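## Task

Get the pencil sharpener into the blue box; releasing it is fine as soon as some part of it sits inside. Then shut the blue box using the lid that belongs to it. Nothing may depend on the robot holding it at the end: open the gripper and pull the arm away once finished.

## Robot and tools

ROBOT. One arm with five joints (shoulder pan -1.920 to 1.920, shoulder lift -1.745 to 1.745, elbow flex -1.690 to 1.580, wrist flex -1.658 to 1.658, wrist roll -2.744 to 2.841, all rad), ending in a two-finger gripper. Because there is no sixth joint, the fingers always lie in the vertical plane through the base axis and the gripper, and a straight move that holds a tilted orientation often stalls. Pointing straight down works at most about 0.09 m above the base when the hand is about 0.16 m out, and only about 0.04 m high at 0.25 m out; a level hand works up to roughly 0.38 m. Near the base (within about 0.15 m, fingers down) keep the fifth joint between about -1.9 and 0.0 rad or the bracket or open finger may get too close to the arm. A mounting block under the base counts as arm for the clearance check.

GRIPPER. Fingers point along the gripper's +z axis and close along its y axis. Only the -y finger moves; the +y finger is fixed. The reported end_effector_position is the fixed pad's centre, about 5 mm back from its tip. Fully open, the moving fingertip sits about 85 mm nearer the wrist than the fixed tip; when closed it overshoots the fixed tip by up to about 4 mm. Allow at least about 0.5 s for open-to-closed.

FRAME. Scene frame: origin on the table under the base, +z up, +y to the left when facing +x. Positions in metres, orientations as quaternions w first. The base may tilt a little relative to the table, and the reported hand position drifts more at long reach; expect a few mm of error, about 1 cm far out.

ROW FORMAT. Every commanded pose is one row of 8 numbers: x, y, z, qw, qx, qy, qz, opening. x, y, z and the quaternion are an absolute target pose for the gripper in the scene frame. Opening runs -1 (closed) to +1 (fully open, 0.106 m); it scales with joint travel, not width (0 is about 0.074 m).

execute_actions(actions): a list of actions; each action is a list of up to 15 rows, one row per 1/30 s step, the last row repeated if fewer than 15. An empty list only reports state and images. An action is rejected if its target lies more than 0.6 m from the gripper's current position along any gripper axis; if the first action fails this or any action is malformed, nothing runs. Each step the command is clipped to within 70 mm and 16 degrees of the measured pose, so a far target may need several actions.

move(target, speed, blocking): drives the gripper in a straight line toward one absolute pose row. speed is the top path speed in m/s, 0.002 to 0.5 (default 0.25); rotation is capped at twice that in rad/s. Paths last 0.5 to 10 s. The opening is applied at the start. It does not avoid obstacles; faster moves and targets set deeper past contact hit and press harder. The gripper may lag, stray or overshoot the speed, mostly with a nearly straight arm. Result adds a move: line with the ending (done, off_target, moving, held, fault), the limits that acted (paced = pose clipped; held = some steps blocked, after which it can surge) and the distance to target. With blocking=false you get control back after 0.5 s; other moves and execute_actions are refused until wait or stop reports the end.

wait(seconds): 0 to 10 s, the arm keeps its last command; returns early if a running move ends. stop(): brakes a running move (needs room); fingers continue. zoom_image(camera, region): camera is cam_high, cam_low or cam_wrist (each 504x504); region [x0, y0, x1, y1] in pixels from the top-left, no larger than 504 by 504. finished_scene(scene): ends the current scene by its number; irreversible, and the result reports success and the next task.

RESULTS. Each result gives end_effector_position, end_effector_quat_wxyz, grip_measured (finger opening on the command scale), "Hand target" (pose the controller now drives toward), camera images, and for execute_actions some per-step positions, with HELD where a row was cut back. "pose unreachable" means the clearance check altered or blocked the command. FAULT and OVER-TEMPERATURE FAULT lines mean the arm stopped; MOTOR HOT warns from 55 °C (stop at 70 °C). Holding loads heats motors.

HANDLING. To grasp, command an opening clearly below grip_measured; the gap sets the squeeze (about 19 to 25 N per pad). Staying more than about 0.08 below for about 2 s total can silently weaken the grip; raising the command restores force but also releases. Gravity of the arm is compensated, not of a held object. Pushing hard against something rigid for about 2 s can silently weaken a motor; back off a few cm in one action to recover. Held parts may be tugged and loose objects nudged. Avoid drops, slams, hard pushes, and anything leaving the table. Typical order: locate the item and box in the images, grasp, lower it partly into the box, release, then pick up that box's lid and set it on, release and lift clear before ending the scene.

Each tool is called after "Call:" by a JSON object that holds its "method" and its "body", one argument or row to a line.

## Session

Call:
{"method": "execute_actions", "body": {
  "actions": []
}}

Scene clock: 0.00 s.
end_effector_position=(+0.3445, -0.2252, +0.2594) grip_measured=+1.00 end_effector_quat_wxyz=(+0.560, -0.007, +0.737, -0.379)
Joint positions: [ 0.551  0.692 -0.966  0.362 -0.903  0.106]
Motor temperatures (°C, as the motors report them): [24 25 21 23 20]
Hand target: +0.345, -0.225, +0.259; +0.560, -0.007, +0.737, -0.379

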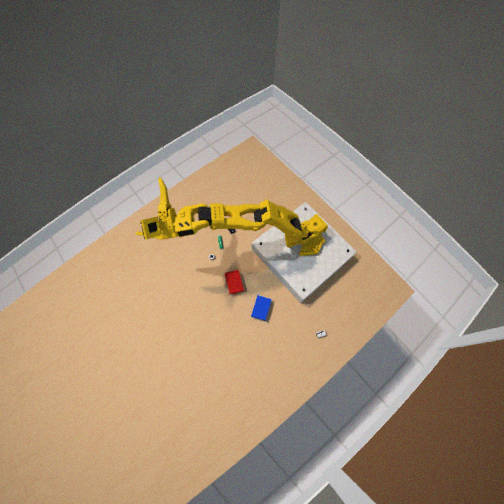

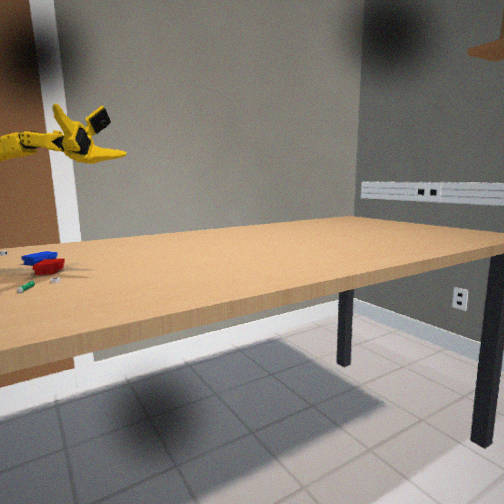

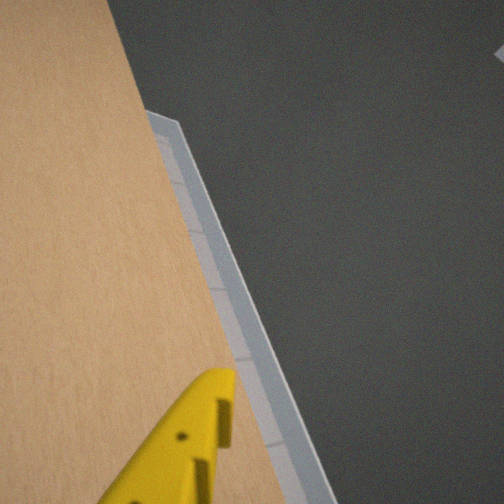

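Call:
{"method": "zoom_image", "body": {
  "camera": "cam_high",
  "region": [190, 210, 350, 360]
}}

Call:
{"method": "move", "body": {
  "target": [0.18,0.07,0.09,0,0,1,0,0.3]
}}

Region (190, 210, 350, 360) of cam_high's 504x504 image, scaled by 3.150, with more detail than that image has; it fills the top 472 rows of this view, and the rest is white.

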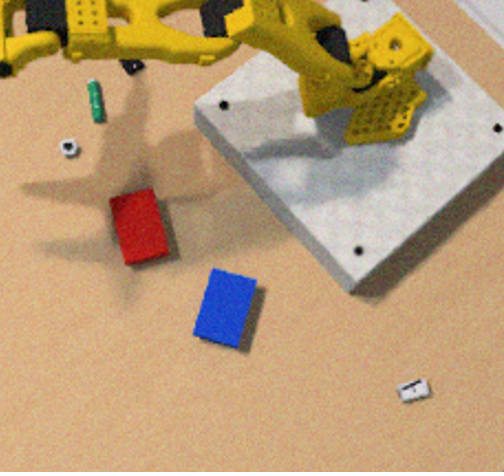

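Scene clock: 10.53 s.
end_effector_position=(+0.1939, +0.0734, +0.0875) grip_measured=+0.31 end_effector_quat_wxyz=(+0.028, -0.015, +0.999, +0.013)
Joint positions: [-0.363  0.074  0.208  1.241 -1.82   0.09 ]
Motor temperatures (°C, as the motors report them): [24 25 21 23 20]
Hand target: +0.191, +0.074, +0.084; +0.016, -0.013, +1.000, +0.009
Off the commanded pose: 0.015 m, 4 deg.
move: off_target

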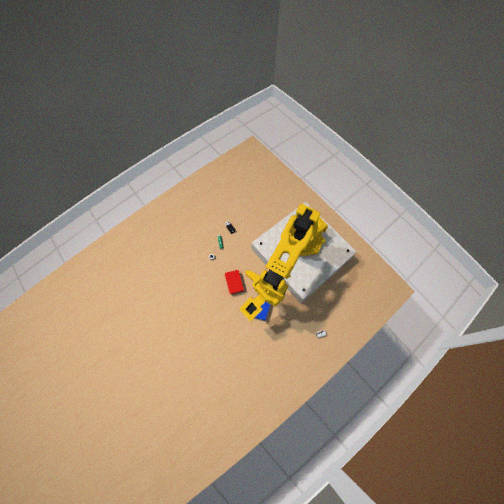

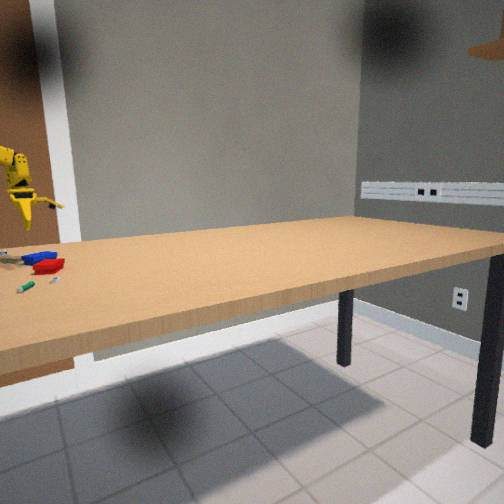

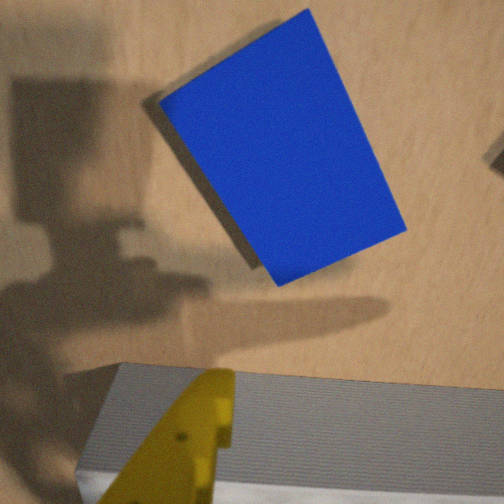

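Call:
{"method": "move", "body": {
  "target": [0.212,0.085,0.055,0,-0.25,0.968,0,0.3],
  "speed": 0.1
}}

Scene clock: 24.50 s.
end_effector_position=(+0.2135, +0.0827, +0.0588) grip_measured=+0.31 end_effector_quat_wxyz=(+0.004, -0.241, +0.971, +0.004)
Joint positions: [-0.372  0.426 -0.073  1.221 -1.373  0.09 ]
Motor temperatures (°C, as the motors report them): [24 25 21 23 20]
Hand target: +0.213, +0.085, +0.055; -0.001, -0.250, +0.968, +0.004
Off the commanded pose: 0.005 m, 1 deg.
move: done

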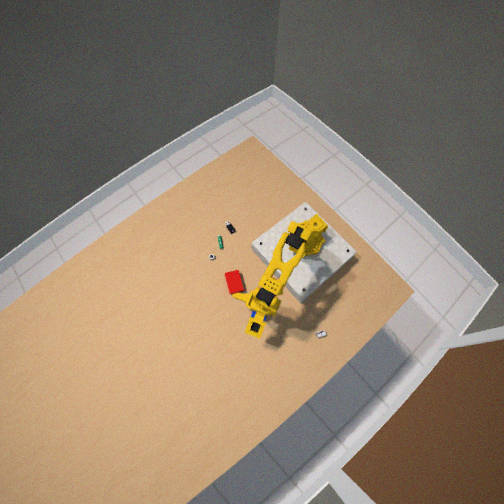

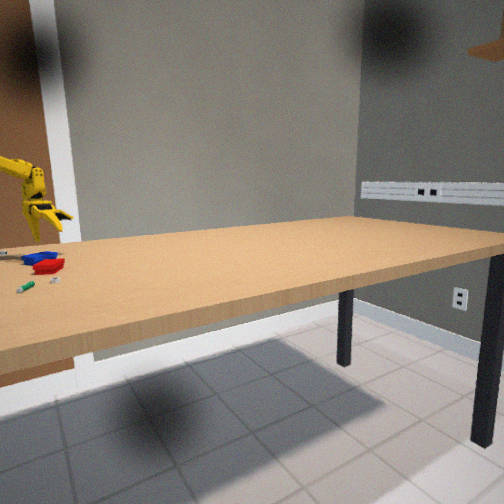

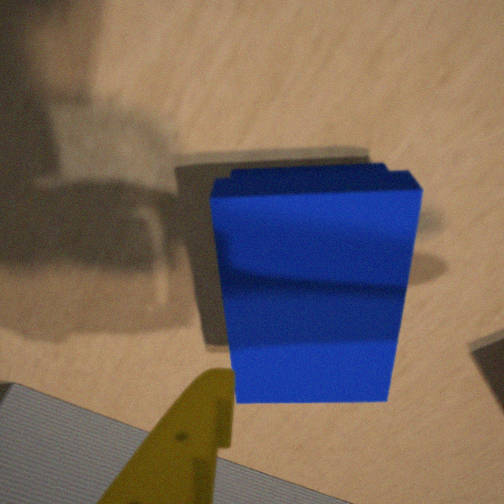

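Call:
{"method": "move", "body": {
  "target": [0.201,0.088,0.03,0,-0.25,0.968,0,0.3],
  "speed": 0.04
}}

Scene clock: 34.13 s.
end_effector_position=(+0.2069, +0.0887, +0.0364) grip_measured=+0.31 end_effector_quat_wxyz=(+0.014, -0.251, +0.968, +0.005)
Joint positions: [-0.406  0.443  0.08   1.03  -1.385  0.09 ]
Motor temperatures (°C, as the motors report them): [24 25 21 23 20]
Hand target: +0.202, +0.089, +0.030; +0.000, -0.250, +0.968, +0.004
Off the commanded pose: 0.009 m, 2 deg.
move: done

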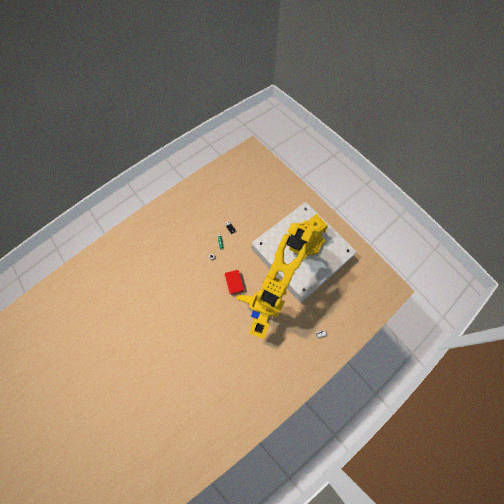

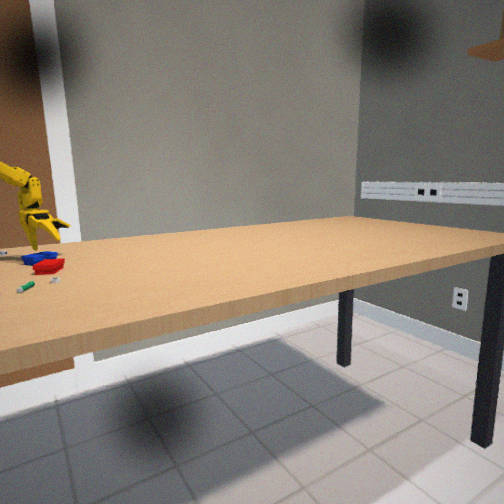

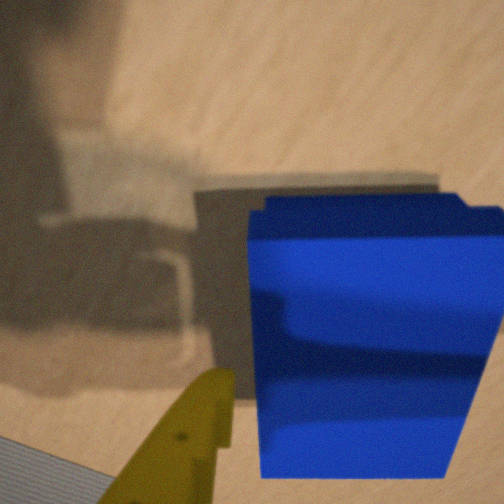

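Call:
{"method": "move", "body": {
  "target": [0.198,0.086,0.015,0,-0.25,0.968,0,0.1],
  "speed": 0.03
}}

Call:
{"method": "zoom_image", "body": {
  "camera": "cam_low",
  "region": [0, 200, 100, 290]
}}

Scene clock: 41.27 s.
end_effector_position=(+0.2033, +0.0874, +0.0208) grip_measured=+0.11 end_effector_quat_wxyz=(+0.012, -0.251, +0.968, +0.005)
Joint positions: [-0.406  0.486  0.143  0.928 -1.385  0.08 ]
Motor temperatures (°C, as the motors report them): [24 25 21 23 20]
Hand target: +0.198, +0.086, +0.015; -0.001, -0.250, +0.968, +0.004
Off the commanded pose: 0.008 m, 2 deg.
move: done

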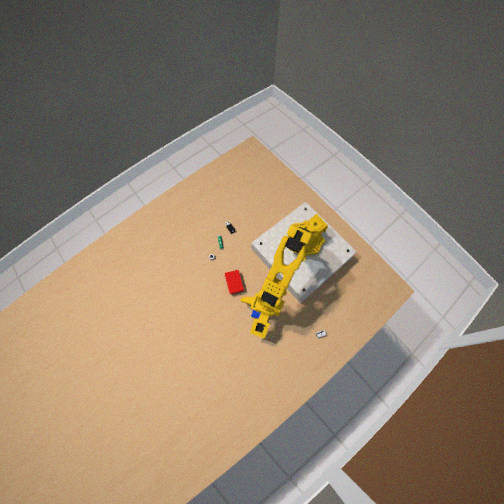

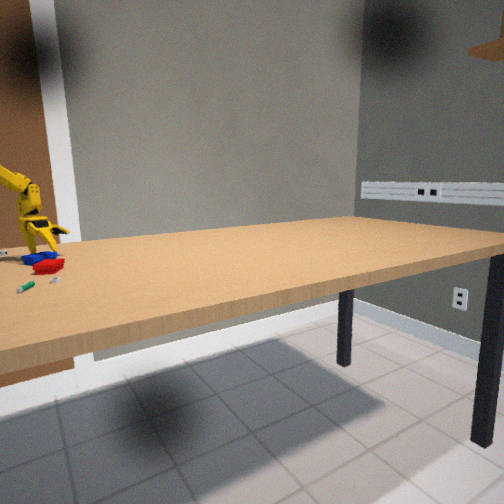

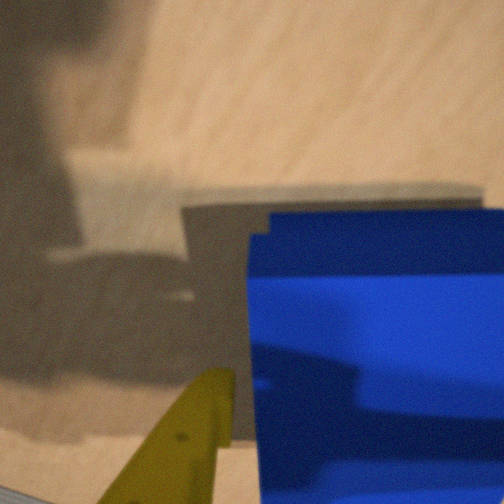

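Region (0, 200, 100, 290) of cam_low's 504x504 image, scaled by 5.040, with more detail than that image has; it fills the top 454 rows of this view, and the rest is white.

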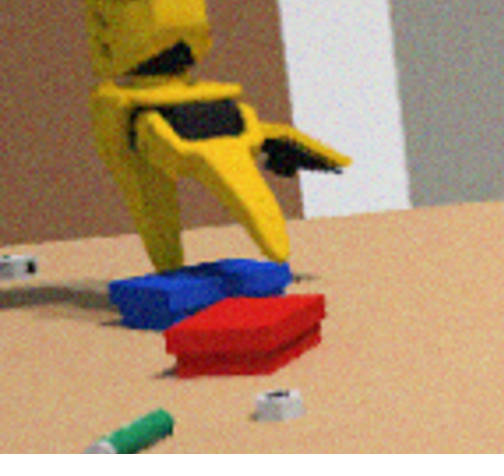

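Call:
{"method": "move", "body": {
  "target": [0.196,0.083,0.006,0,-0.25,0.968,0,-0.1],
  "speed": 0.02
}}

Call:
{"method": "execute_actions", "body": {
  "actions": [
    [[0.196,0.083,0.006,0,-0.25,0.968,0,-0.3]],
    [[0.196,0.083,0.006,0,-0.25,0.968,0,-0.45]],
    [[0.196,0.083,0.006,0,-0.25,0.968,0,-0.55]],
    [[0.196,0.083,0.006,0,-0.25,0.968,0,-0.55]]
  ]
}}

Scene clock: 49.77 s.
end_effector_position=(+0.2009, +0.0865, +0.0120) grip_measured=-0.09 end_effector_quat_wxyz=(+0.013, -0.251, +0.968, +0.005)
Joint positions: [-0.406  0.511  0.181  0.863 -1.385  0.068]
Motor temperatures (°C, as the motors report them): [24 25 21 23 20]
Hand target: +0.196, +0.083, +0.006; -0.000, -0.250, +0.968, +0.004
Off the commanded pose: 0.009 m, 2 deg.
move: done

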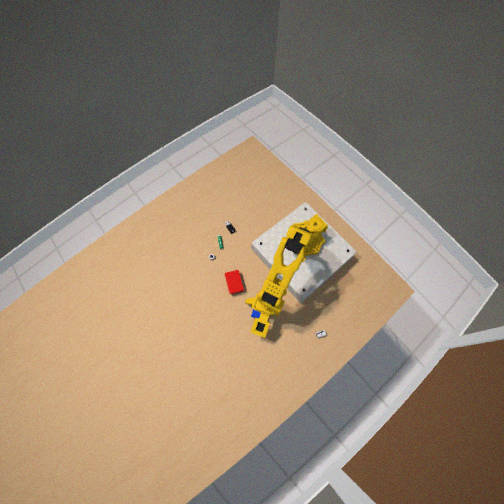

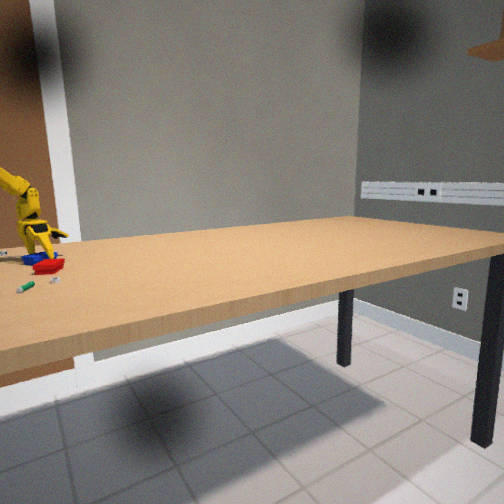

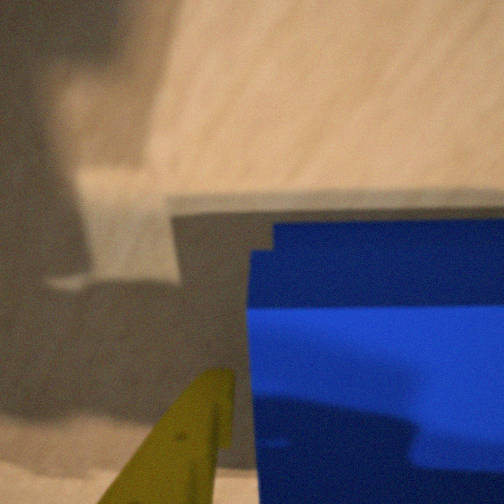

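Scene clock: 51.77 s.
end_effector_position=(+0.2005, +0.0864, +0.0117) grip_measured=-0.44 end_effector_quat_wxyz=(+0.012, -0.251, +0.968, +0.005)
Joint positions: [-0.406  0.511  0.185  0.862 -1.385  0.044]
Motor temperatures (°C, as the motors report them): [24 25 21 23 20]
Hand target: +0.196, +0.083, +0.006; -0.001, -0.250, +0.968, +0.004
Off the commanded pose: 0.008 m, 2 deg.
Step readings (end_effector_position; steps 1 to 15: 1st action; 16 to 30: 2nd action; 31 to 45: 3rd action; 46 to 60: 4th action):
0: (+0.2009, +0.0865, +0.0120)
1: (+0.2006, +0.0864, +0.0118)
2: (+0.2006, +0.0864, +0.0118)
4: (+0.2002, +0.0863, +0.0117)
8: (+0.2005, +0.0864, +0.0117)
15: (+0.2005, +0.0864, +0.0117)
16: (+0.2005, +0.0864, +0.0117)
17: (+0.2005, +0.0864, +0.0117)
19: (+0.2005, +0.0864, +0.0117)
23: (+0.2005, +0.0864, +0.0117)
30: (+0.2005, +0.0864, +0.0117)
31: (+0.2005, +0.0864, +0.0117)
32: (+0.2005, +0.0864, +0.0117)
34: (+0.2005, +0.0864, +0.0117)
38: (+0.2005, +0.0864, +0.0117)
45: (+0.2005, +0.0864, +0.0117)
46: (+0.2005, +0.0864, +0.0117)
47: (+0.2005, +0.0864, +0.0117)
49: (+0.2005, +0.0864, +0.0117)
53: (+0.2005, +0.0864, +0.0117)
60: end_effector_position above

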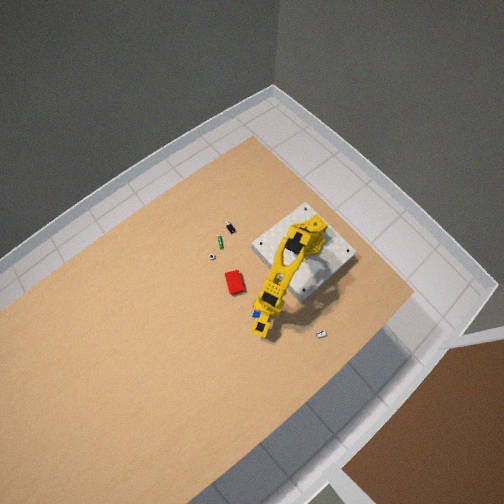

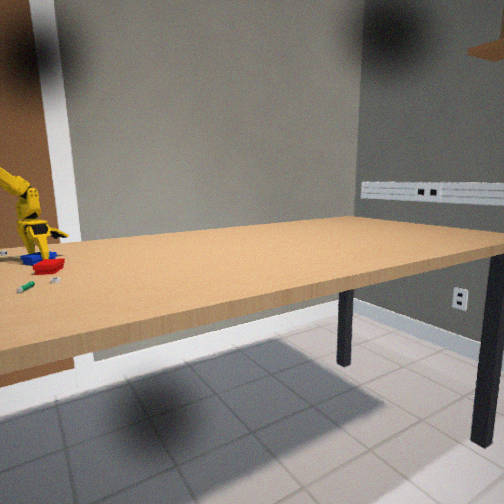

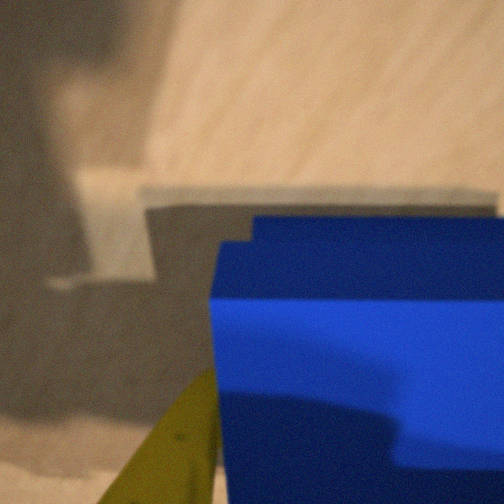

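Call:
{"method": "move", "body": {
  "target": [0.198,0.086,0.05,0,-0.25,0.968,0,-0.52],
  "speed": 0.04
}}

Call:
{"method": "move", "body": {
  "target": [0.185,0.16,0.05,0,-0.25,0.968,0,-0.52],
  "speed": 0.08
}}

Call:
{"method": "move", "body": {
  "target": [0.183,0.16,0.004,0,-0.25,0.968,0,-0.52],
  "speed": 0.02
}}

Call:
{"method": "zoom_image", "body": {
  "camera": "cam_high",
  "region": [200, 240, 350, 370]
}}

Scene clock: 62.83 s.
end_effector_position=(+0.1961, +0.0844, +0.0464) grip_measured=-0.44 end_effector_quat_wxyz=(-0.005, -0.251, +0.968, +0.003)
Joint positions: [-0.406  0.362  0.125  1.106 -1.385  0.044]
Motor temperatures (°C, as the motors report them): [24 25 21 23 20]
Hand target: +0.197, +0.086, +0.050; -0.001, -0.250, +0.968, +0.004
Off the commanded pose: 0.004 m, 1 deg.
move: done

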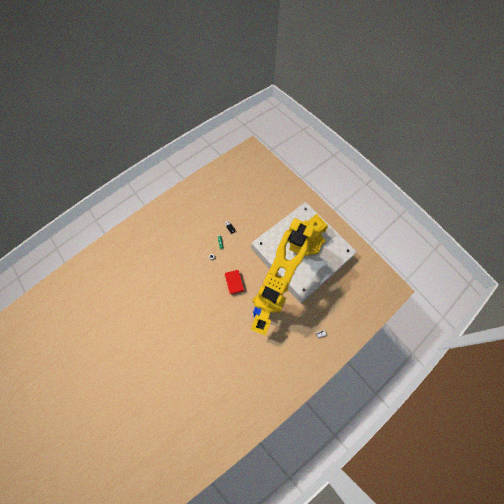

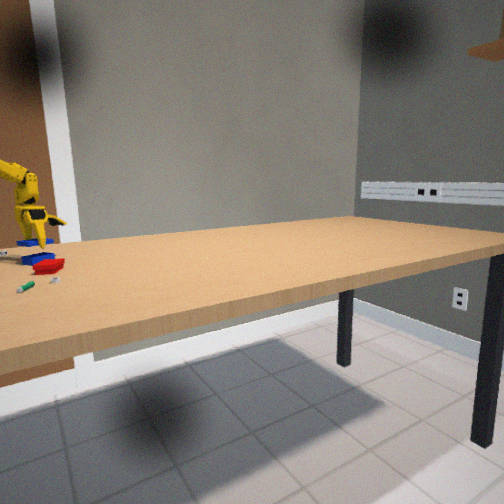

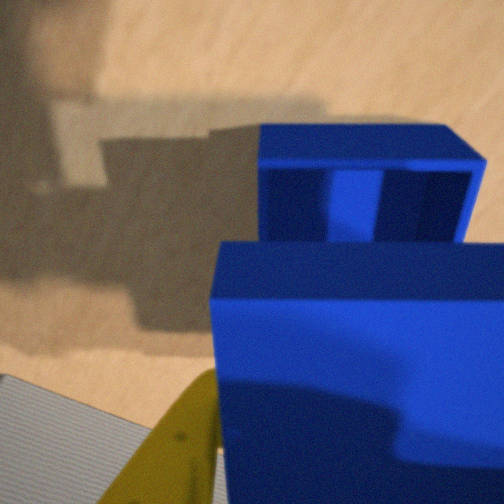

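Scene clock: 64.17 s.
end_effector_position=(+0.1895, +0.1612, +0.0549) grip_measured=-0.44 end_effector_quat_wxyz=(+0.012, -0.251, +0.968, +0.007)
Joint positions: [-0.71   0.574 -0.274  1.257 -1.689  0.044]
Motor temperatures (°C, as the motors report them): [24 25 21 23 20]
Hand target: +0.186, +0.161, +0.051; +0.000, -0.250, +0.968, +0.002
Off the commanded pose: 0.007 m, 2 deg.
move: done

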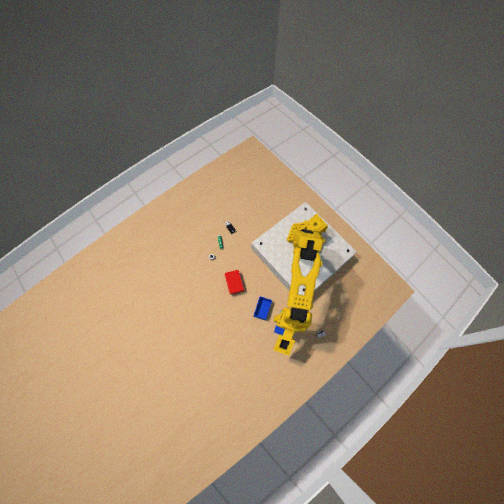

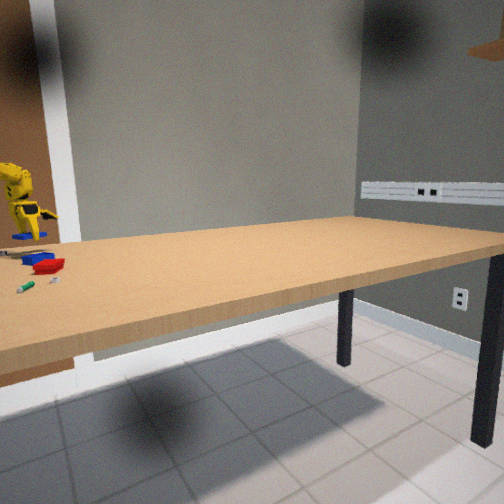

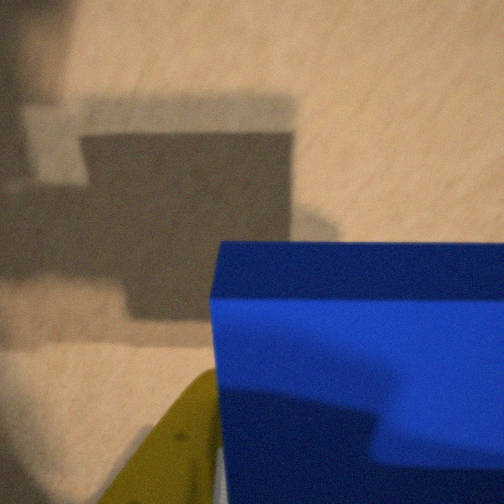

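Scene clock: 67.00 s.
end_effector_position=(+0.1894, +0.1628, +0.0111) grip_measured=-0.44 end_effector_quat_wxyz=(+0.012, -0.251, +0.968, +0.008)
Joint positions: [-0.714  0.735 -0.202  1.023 -1.693  0.044]
Motor temperatures (°C, as the motors report them): [24 25 21 23 20]
Hand target: +0.184, +0.161, +0.004; -0.000, -0.250, +0.968, +0.002
Off the commanded pose: 0.010 m, 2 deg.
move: done

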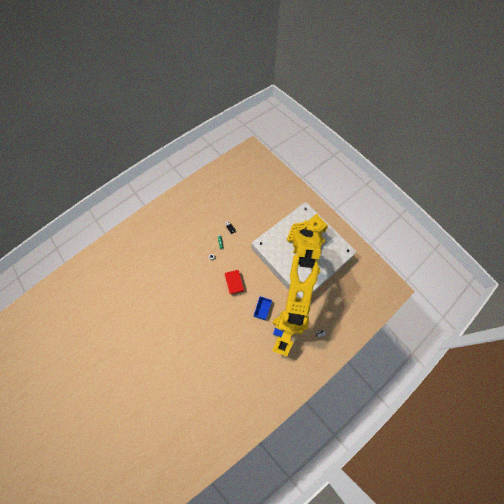

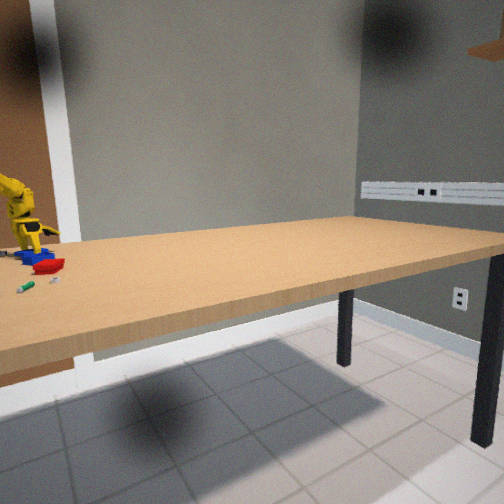

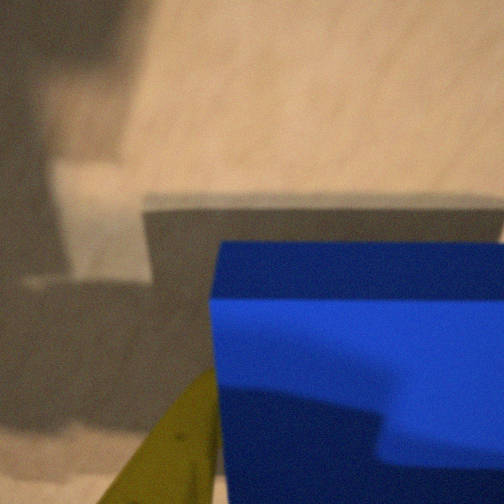

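Region (200, 240, 350, 370) of cam_high's 504x504 image, scaled by 3.360, with more detail than that image has; it fills the top 437 rows of this view, and the rest is white.

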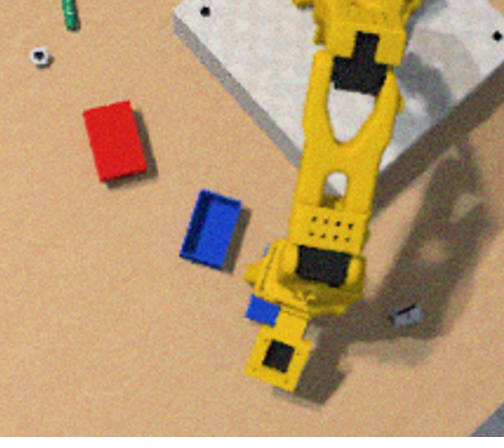

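Call:
{"method": "move", "body": {
  "target": [0.182,0.16,-0.004,0,-0.25,0.968,0,-0.52],
  "speed": 0.015
}}

Call:
{"method": "execute_actions", "body": {
  "actions": [
    [[0.182,0.16,-0.003,0,-0.25,0.968,0,-0.36]],
    [[0.182,0.161,-0.002,0,-0.25,0.968,0,-0.15]]
  ]
}}

Call:
{"method": "move", "body": {
  "target": [0.182,0.163,0.07,0,-0.25,0.968,0,-0.15],
  "speed": 0.08
}}

Call:
{"method": "move", "body": {
  "target": [0.12,0.2,0.08,0,-0.5,0.866,0,-0.15],
  "speed": 0.15
}}

Scene clock: 85.07 s.
end_effector_position=(+0.1903, +0.1635, +0.0092) grip_measured=-0.44 end_effector_quat_wxyz=(+0.019, -0.250, +0.968, +0.010)
Joint positions: [-0.714  0.735 -0.185  0.992 -1.695  0.044]
Motor temperatures (°C, as the motors report them): [24 25 21 23 20]
Hand target: +0.182, +0.160, -0.003; -0.001, -0.250, +0.968, +0.001
Off the commanded pose: 0.016 m, 2 deg.
move: off_target

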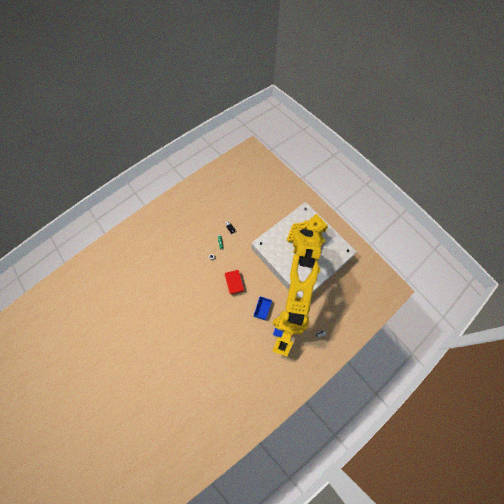

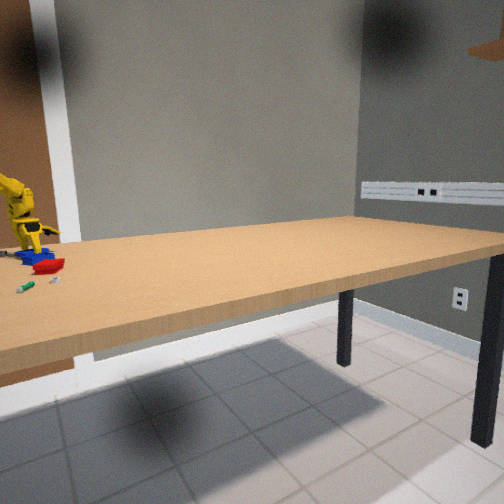

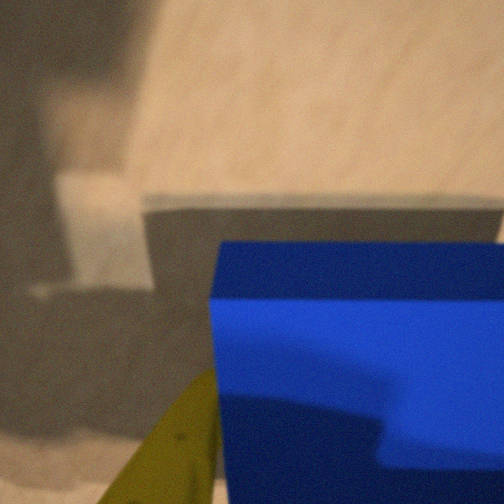

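Scene clock: 86.07 s.
end_effector_position=(+0.1903, +0.1635, +0.0092) grip_measured=-0.16 end_effector_quat_wxyz=(+0.019, -0.249, +0.968, +0.010)
Joint positions: [-0.714  0.735 -0.185  0.992 -1.698  0.063]
Motor temperatures (°C, as the motors report them): [24 25 21 23 20]
Hand target: +0.182, +0.161, -0.002; -0.001, -0.250, +0.968, +0.001
Off the commanded pose: 0.014 m, 2 deg.
Step readings (end_effector_position; steps 1 to 15: 1st action; 16 to 30: 2nd action):
0: (+0.1903, +0.1635, +0.0092)
1: (+0.1903, +0.1635, +0.0092)
2: (+0.1903, +0.1635, +0.0092)
4: (+0.1903, +0.1635, +0.0092)
8: (+0.1903, +0.1635, +0.0092)
15: (+0.1903, +0.1635, +0.0092)
16: (+0.1903, +0.1635, +0.0092)
17: (+0.1903, +0.1635, +0.0092)
19: (+0.1903, +0.1635, +0.0092)
23: (+0.1903, +0.1635, +0.0092)
30: end_effector_position above

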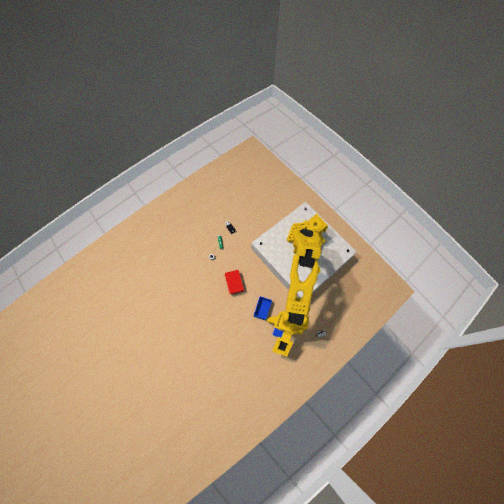

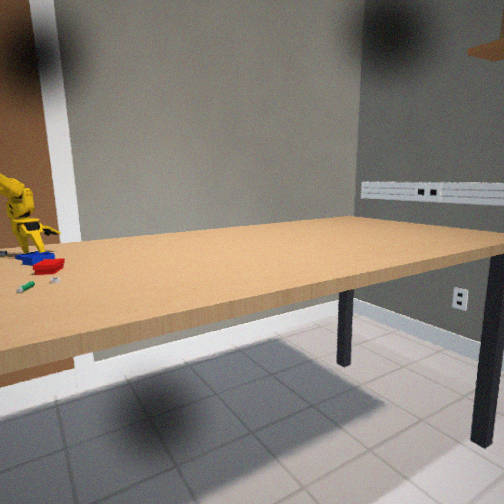

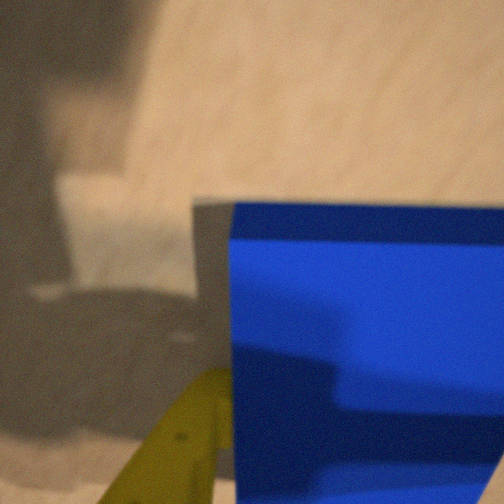

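Scene clock: 87.17 s.
end_effector_position=(+0.1818, +0.1603, +0.0665) grip_measured=-0.16 end_effector_quat_wxyz=(-0.004, -0.250, +0.968, +0.000)
Joint positions: [-0.727  0.537 -0.303  1.357 -1.707  0.063]
Motor temperatures (°C, as the motors report them): [24 25 21 23 20]
Hand target: +0.181, +0.162, +0.070; -0.001, -0.250, +0.968, +0.002
Off the commanded pose: 0.004 m, 0 deg.
move: done

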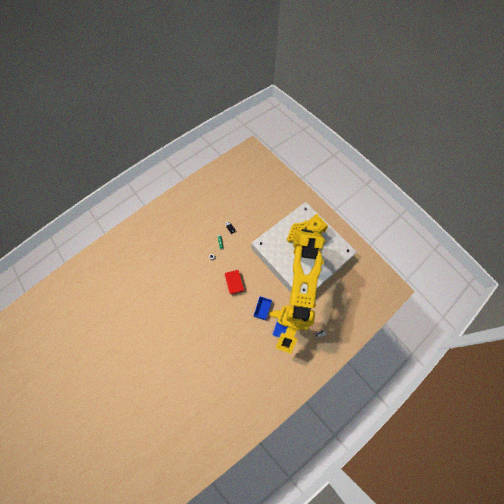

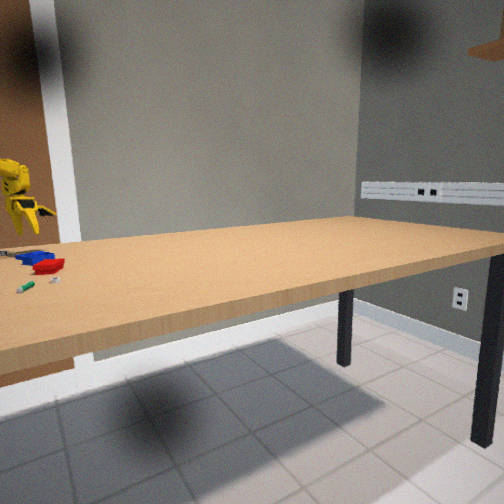

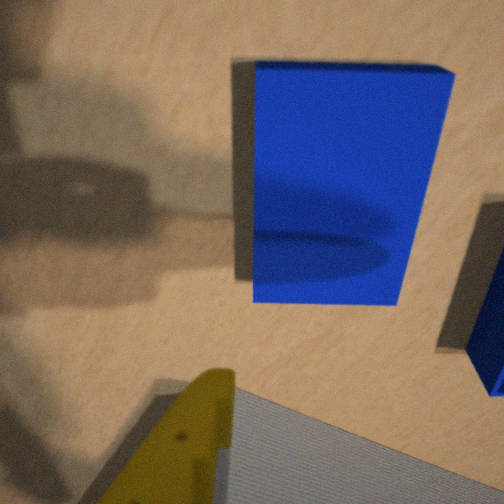

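Scene clock: 89.30 s.
end_effector_position=(+0.1216, +0.2007, +0.0768) grip_measured=-0.16 end_effector_quat_wxyz=(-0.002, -0.492, +0.870, -0.001)
Joint positions: [-1.029  0.457 -0.254  1.386 -1.486  0.063]
Motor temperatures (°C, as the motors report them): [24 25 21 23 20]
Hand target: +0.120, +0.202, +0.080; +0.000, -0.500, +0.866, -0.000
Off the commanded pose: 0.004 m, 1 deg.
move: done

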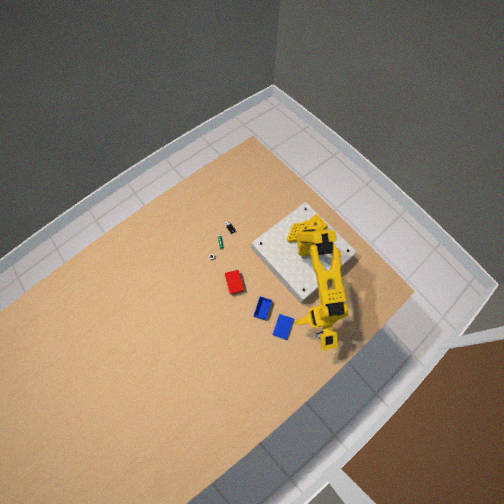

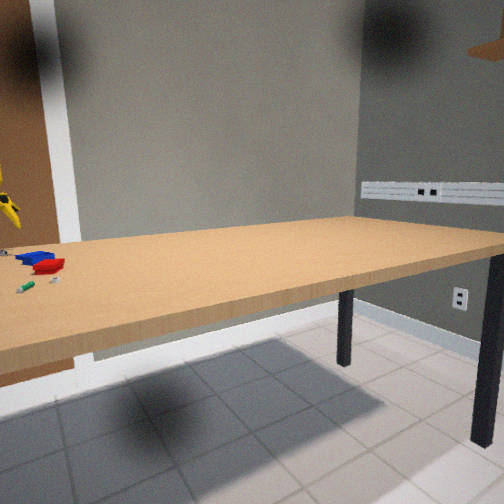

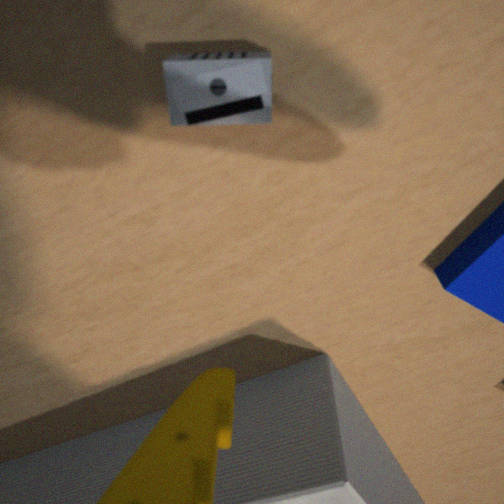

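Call:
{"method": "move", "body": {
  "target": [0.134,0.238,0.05,0,-0.964,0.267,0,-0.3],
  "speed": 0.12
}}

Scene clock: 106.93 s.
end_effector_position=(+0.1387, +0.2399, +0.0556) grip_measured=-0.29 end_effector_quat_wxyz=(-0.030, +0.961, -0.276, +0.008)
Joint positions: [-1.082  1.115 -1.23   1.636  0.013  0.055]
Motor temperatures (°C, as the motors report them): [24 25 21 23 20]
Hand target: +0.135, +0.238, +0.051; -0.017, +0.964, -0.267, +0.005
Off the commanded pose: 0.008 m, 4 deg.
joint sent to its limit — the command would take joint 4 (wrist flex) past its upper limit, so that joint was sent only as far as its limit.
move: off_target

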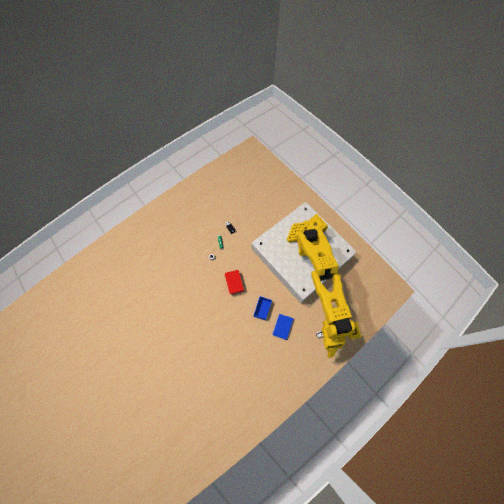

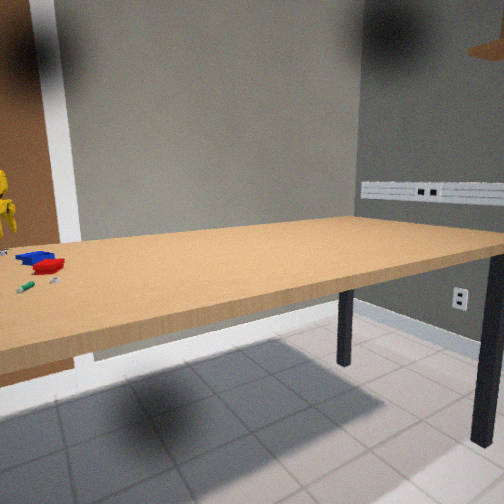

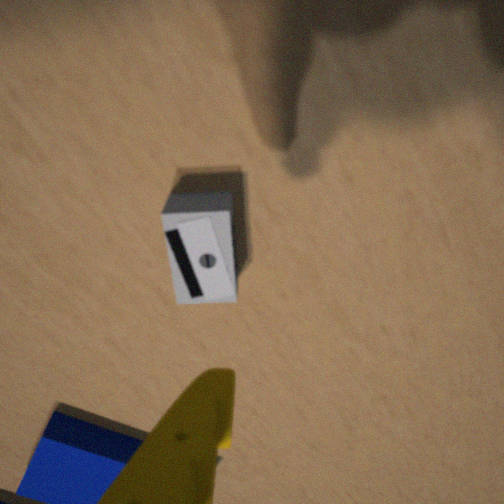

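Call:
{"method": "move", "body": {
  "target": [0.114,0.224,0.03,0,-0.964,0.267,0,-0.3],
  "speed": 0.05
}}

Scene clock: 114.93 s.
end_effector_position=(+0.1158, +0.2245, +0.0293) grip_measured=-0.29 end_effector_quat_wxyz=(+0.002, +0.964, -0.266, +0.001)
Joint positions: [-1.13   0.838 -0.53   1.28  -0.013  0.055]
Motor temperatures (°C, as the motors report them): [24 25 21 23 20]
Hand target: +0.114, +0.225, +0.030; -0.000, +0.964, -0.267, +0.001
Off the commanded pose: 0.002 m, 0 deg.
move: done

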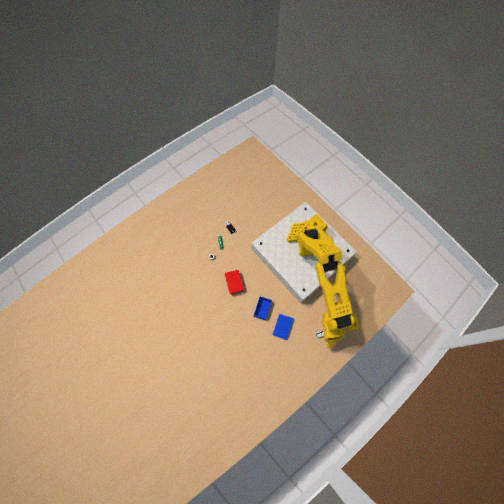

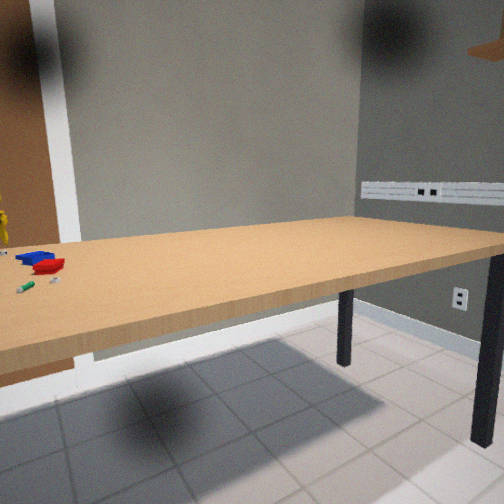

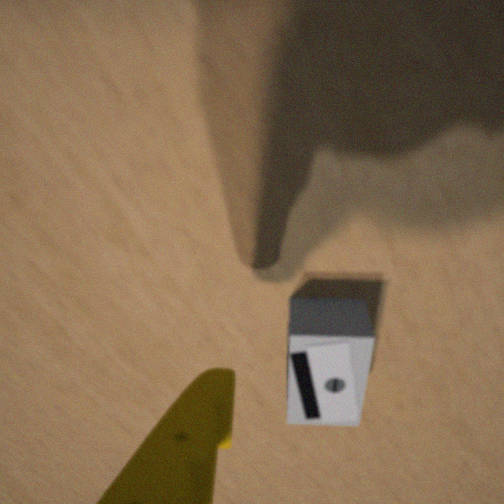

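Call:
{"method": "move", "body": {
  "target": [0.126,0.225,0.008,0,-0.964,0.267,0,-0.4],
  "speed": 0.025
}}

Scene clock: 120.93 s.
end_effector_position=(+0.1246, +0.2265, +0.0128) grip_measured=-0.39 end_effector_quat_wxyz=(-0.003, +0.963, -0.268, +0.002)
Joint positions: [-1.104  0.951 -0.609  1.236  0.008  0.048]
Motor temperatures (°C, as the motors report them): [24 25 21 23 20]
Hand target: +0.126, +0.225, +0.008; +0.000, +0.964, -0.267, +0.001
Off the commanded pose: 0.005 m, 0 deg.
move: done

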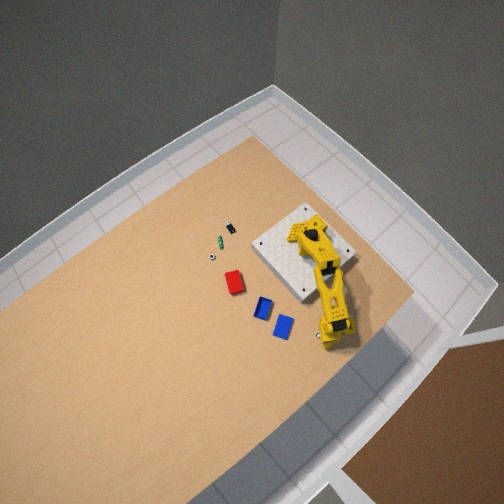

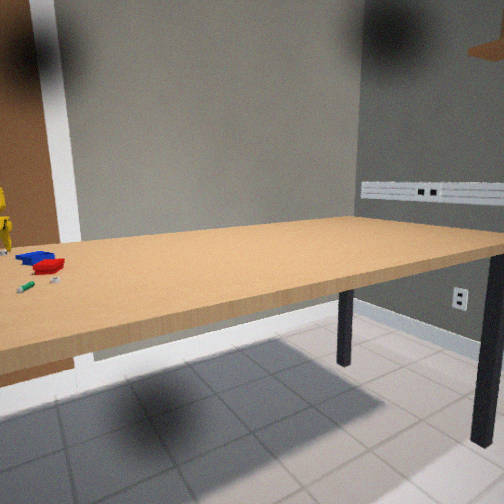

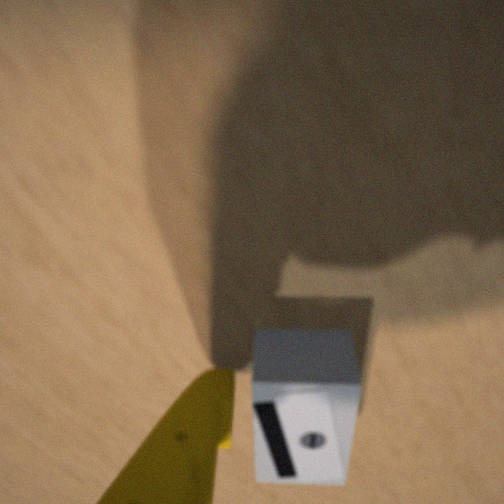

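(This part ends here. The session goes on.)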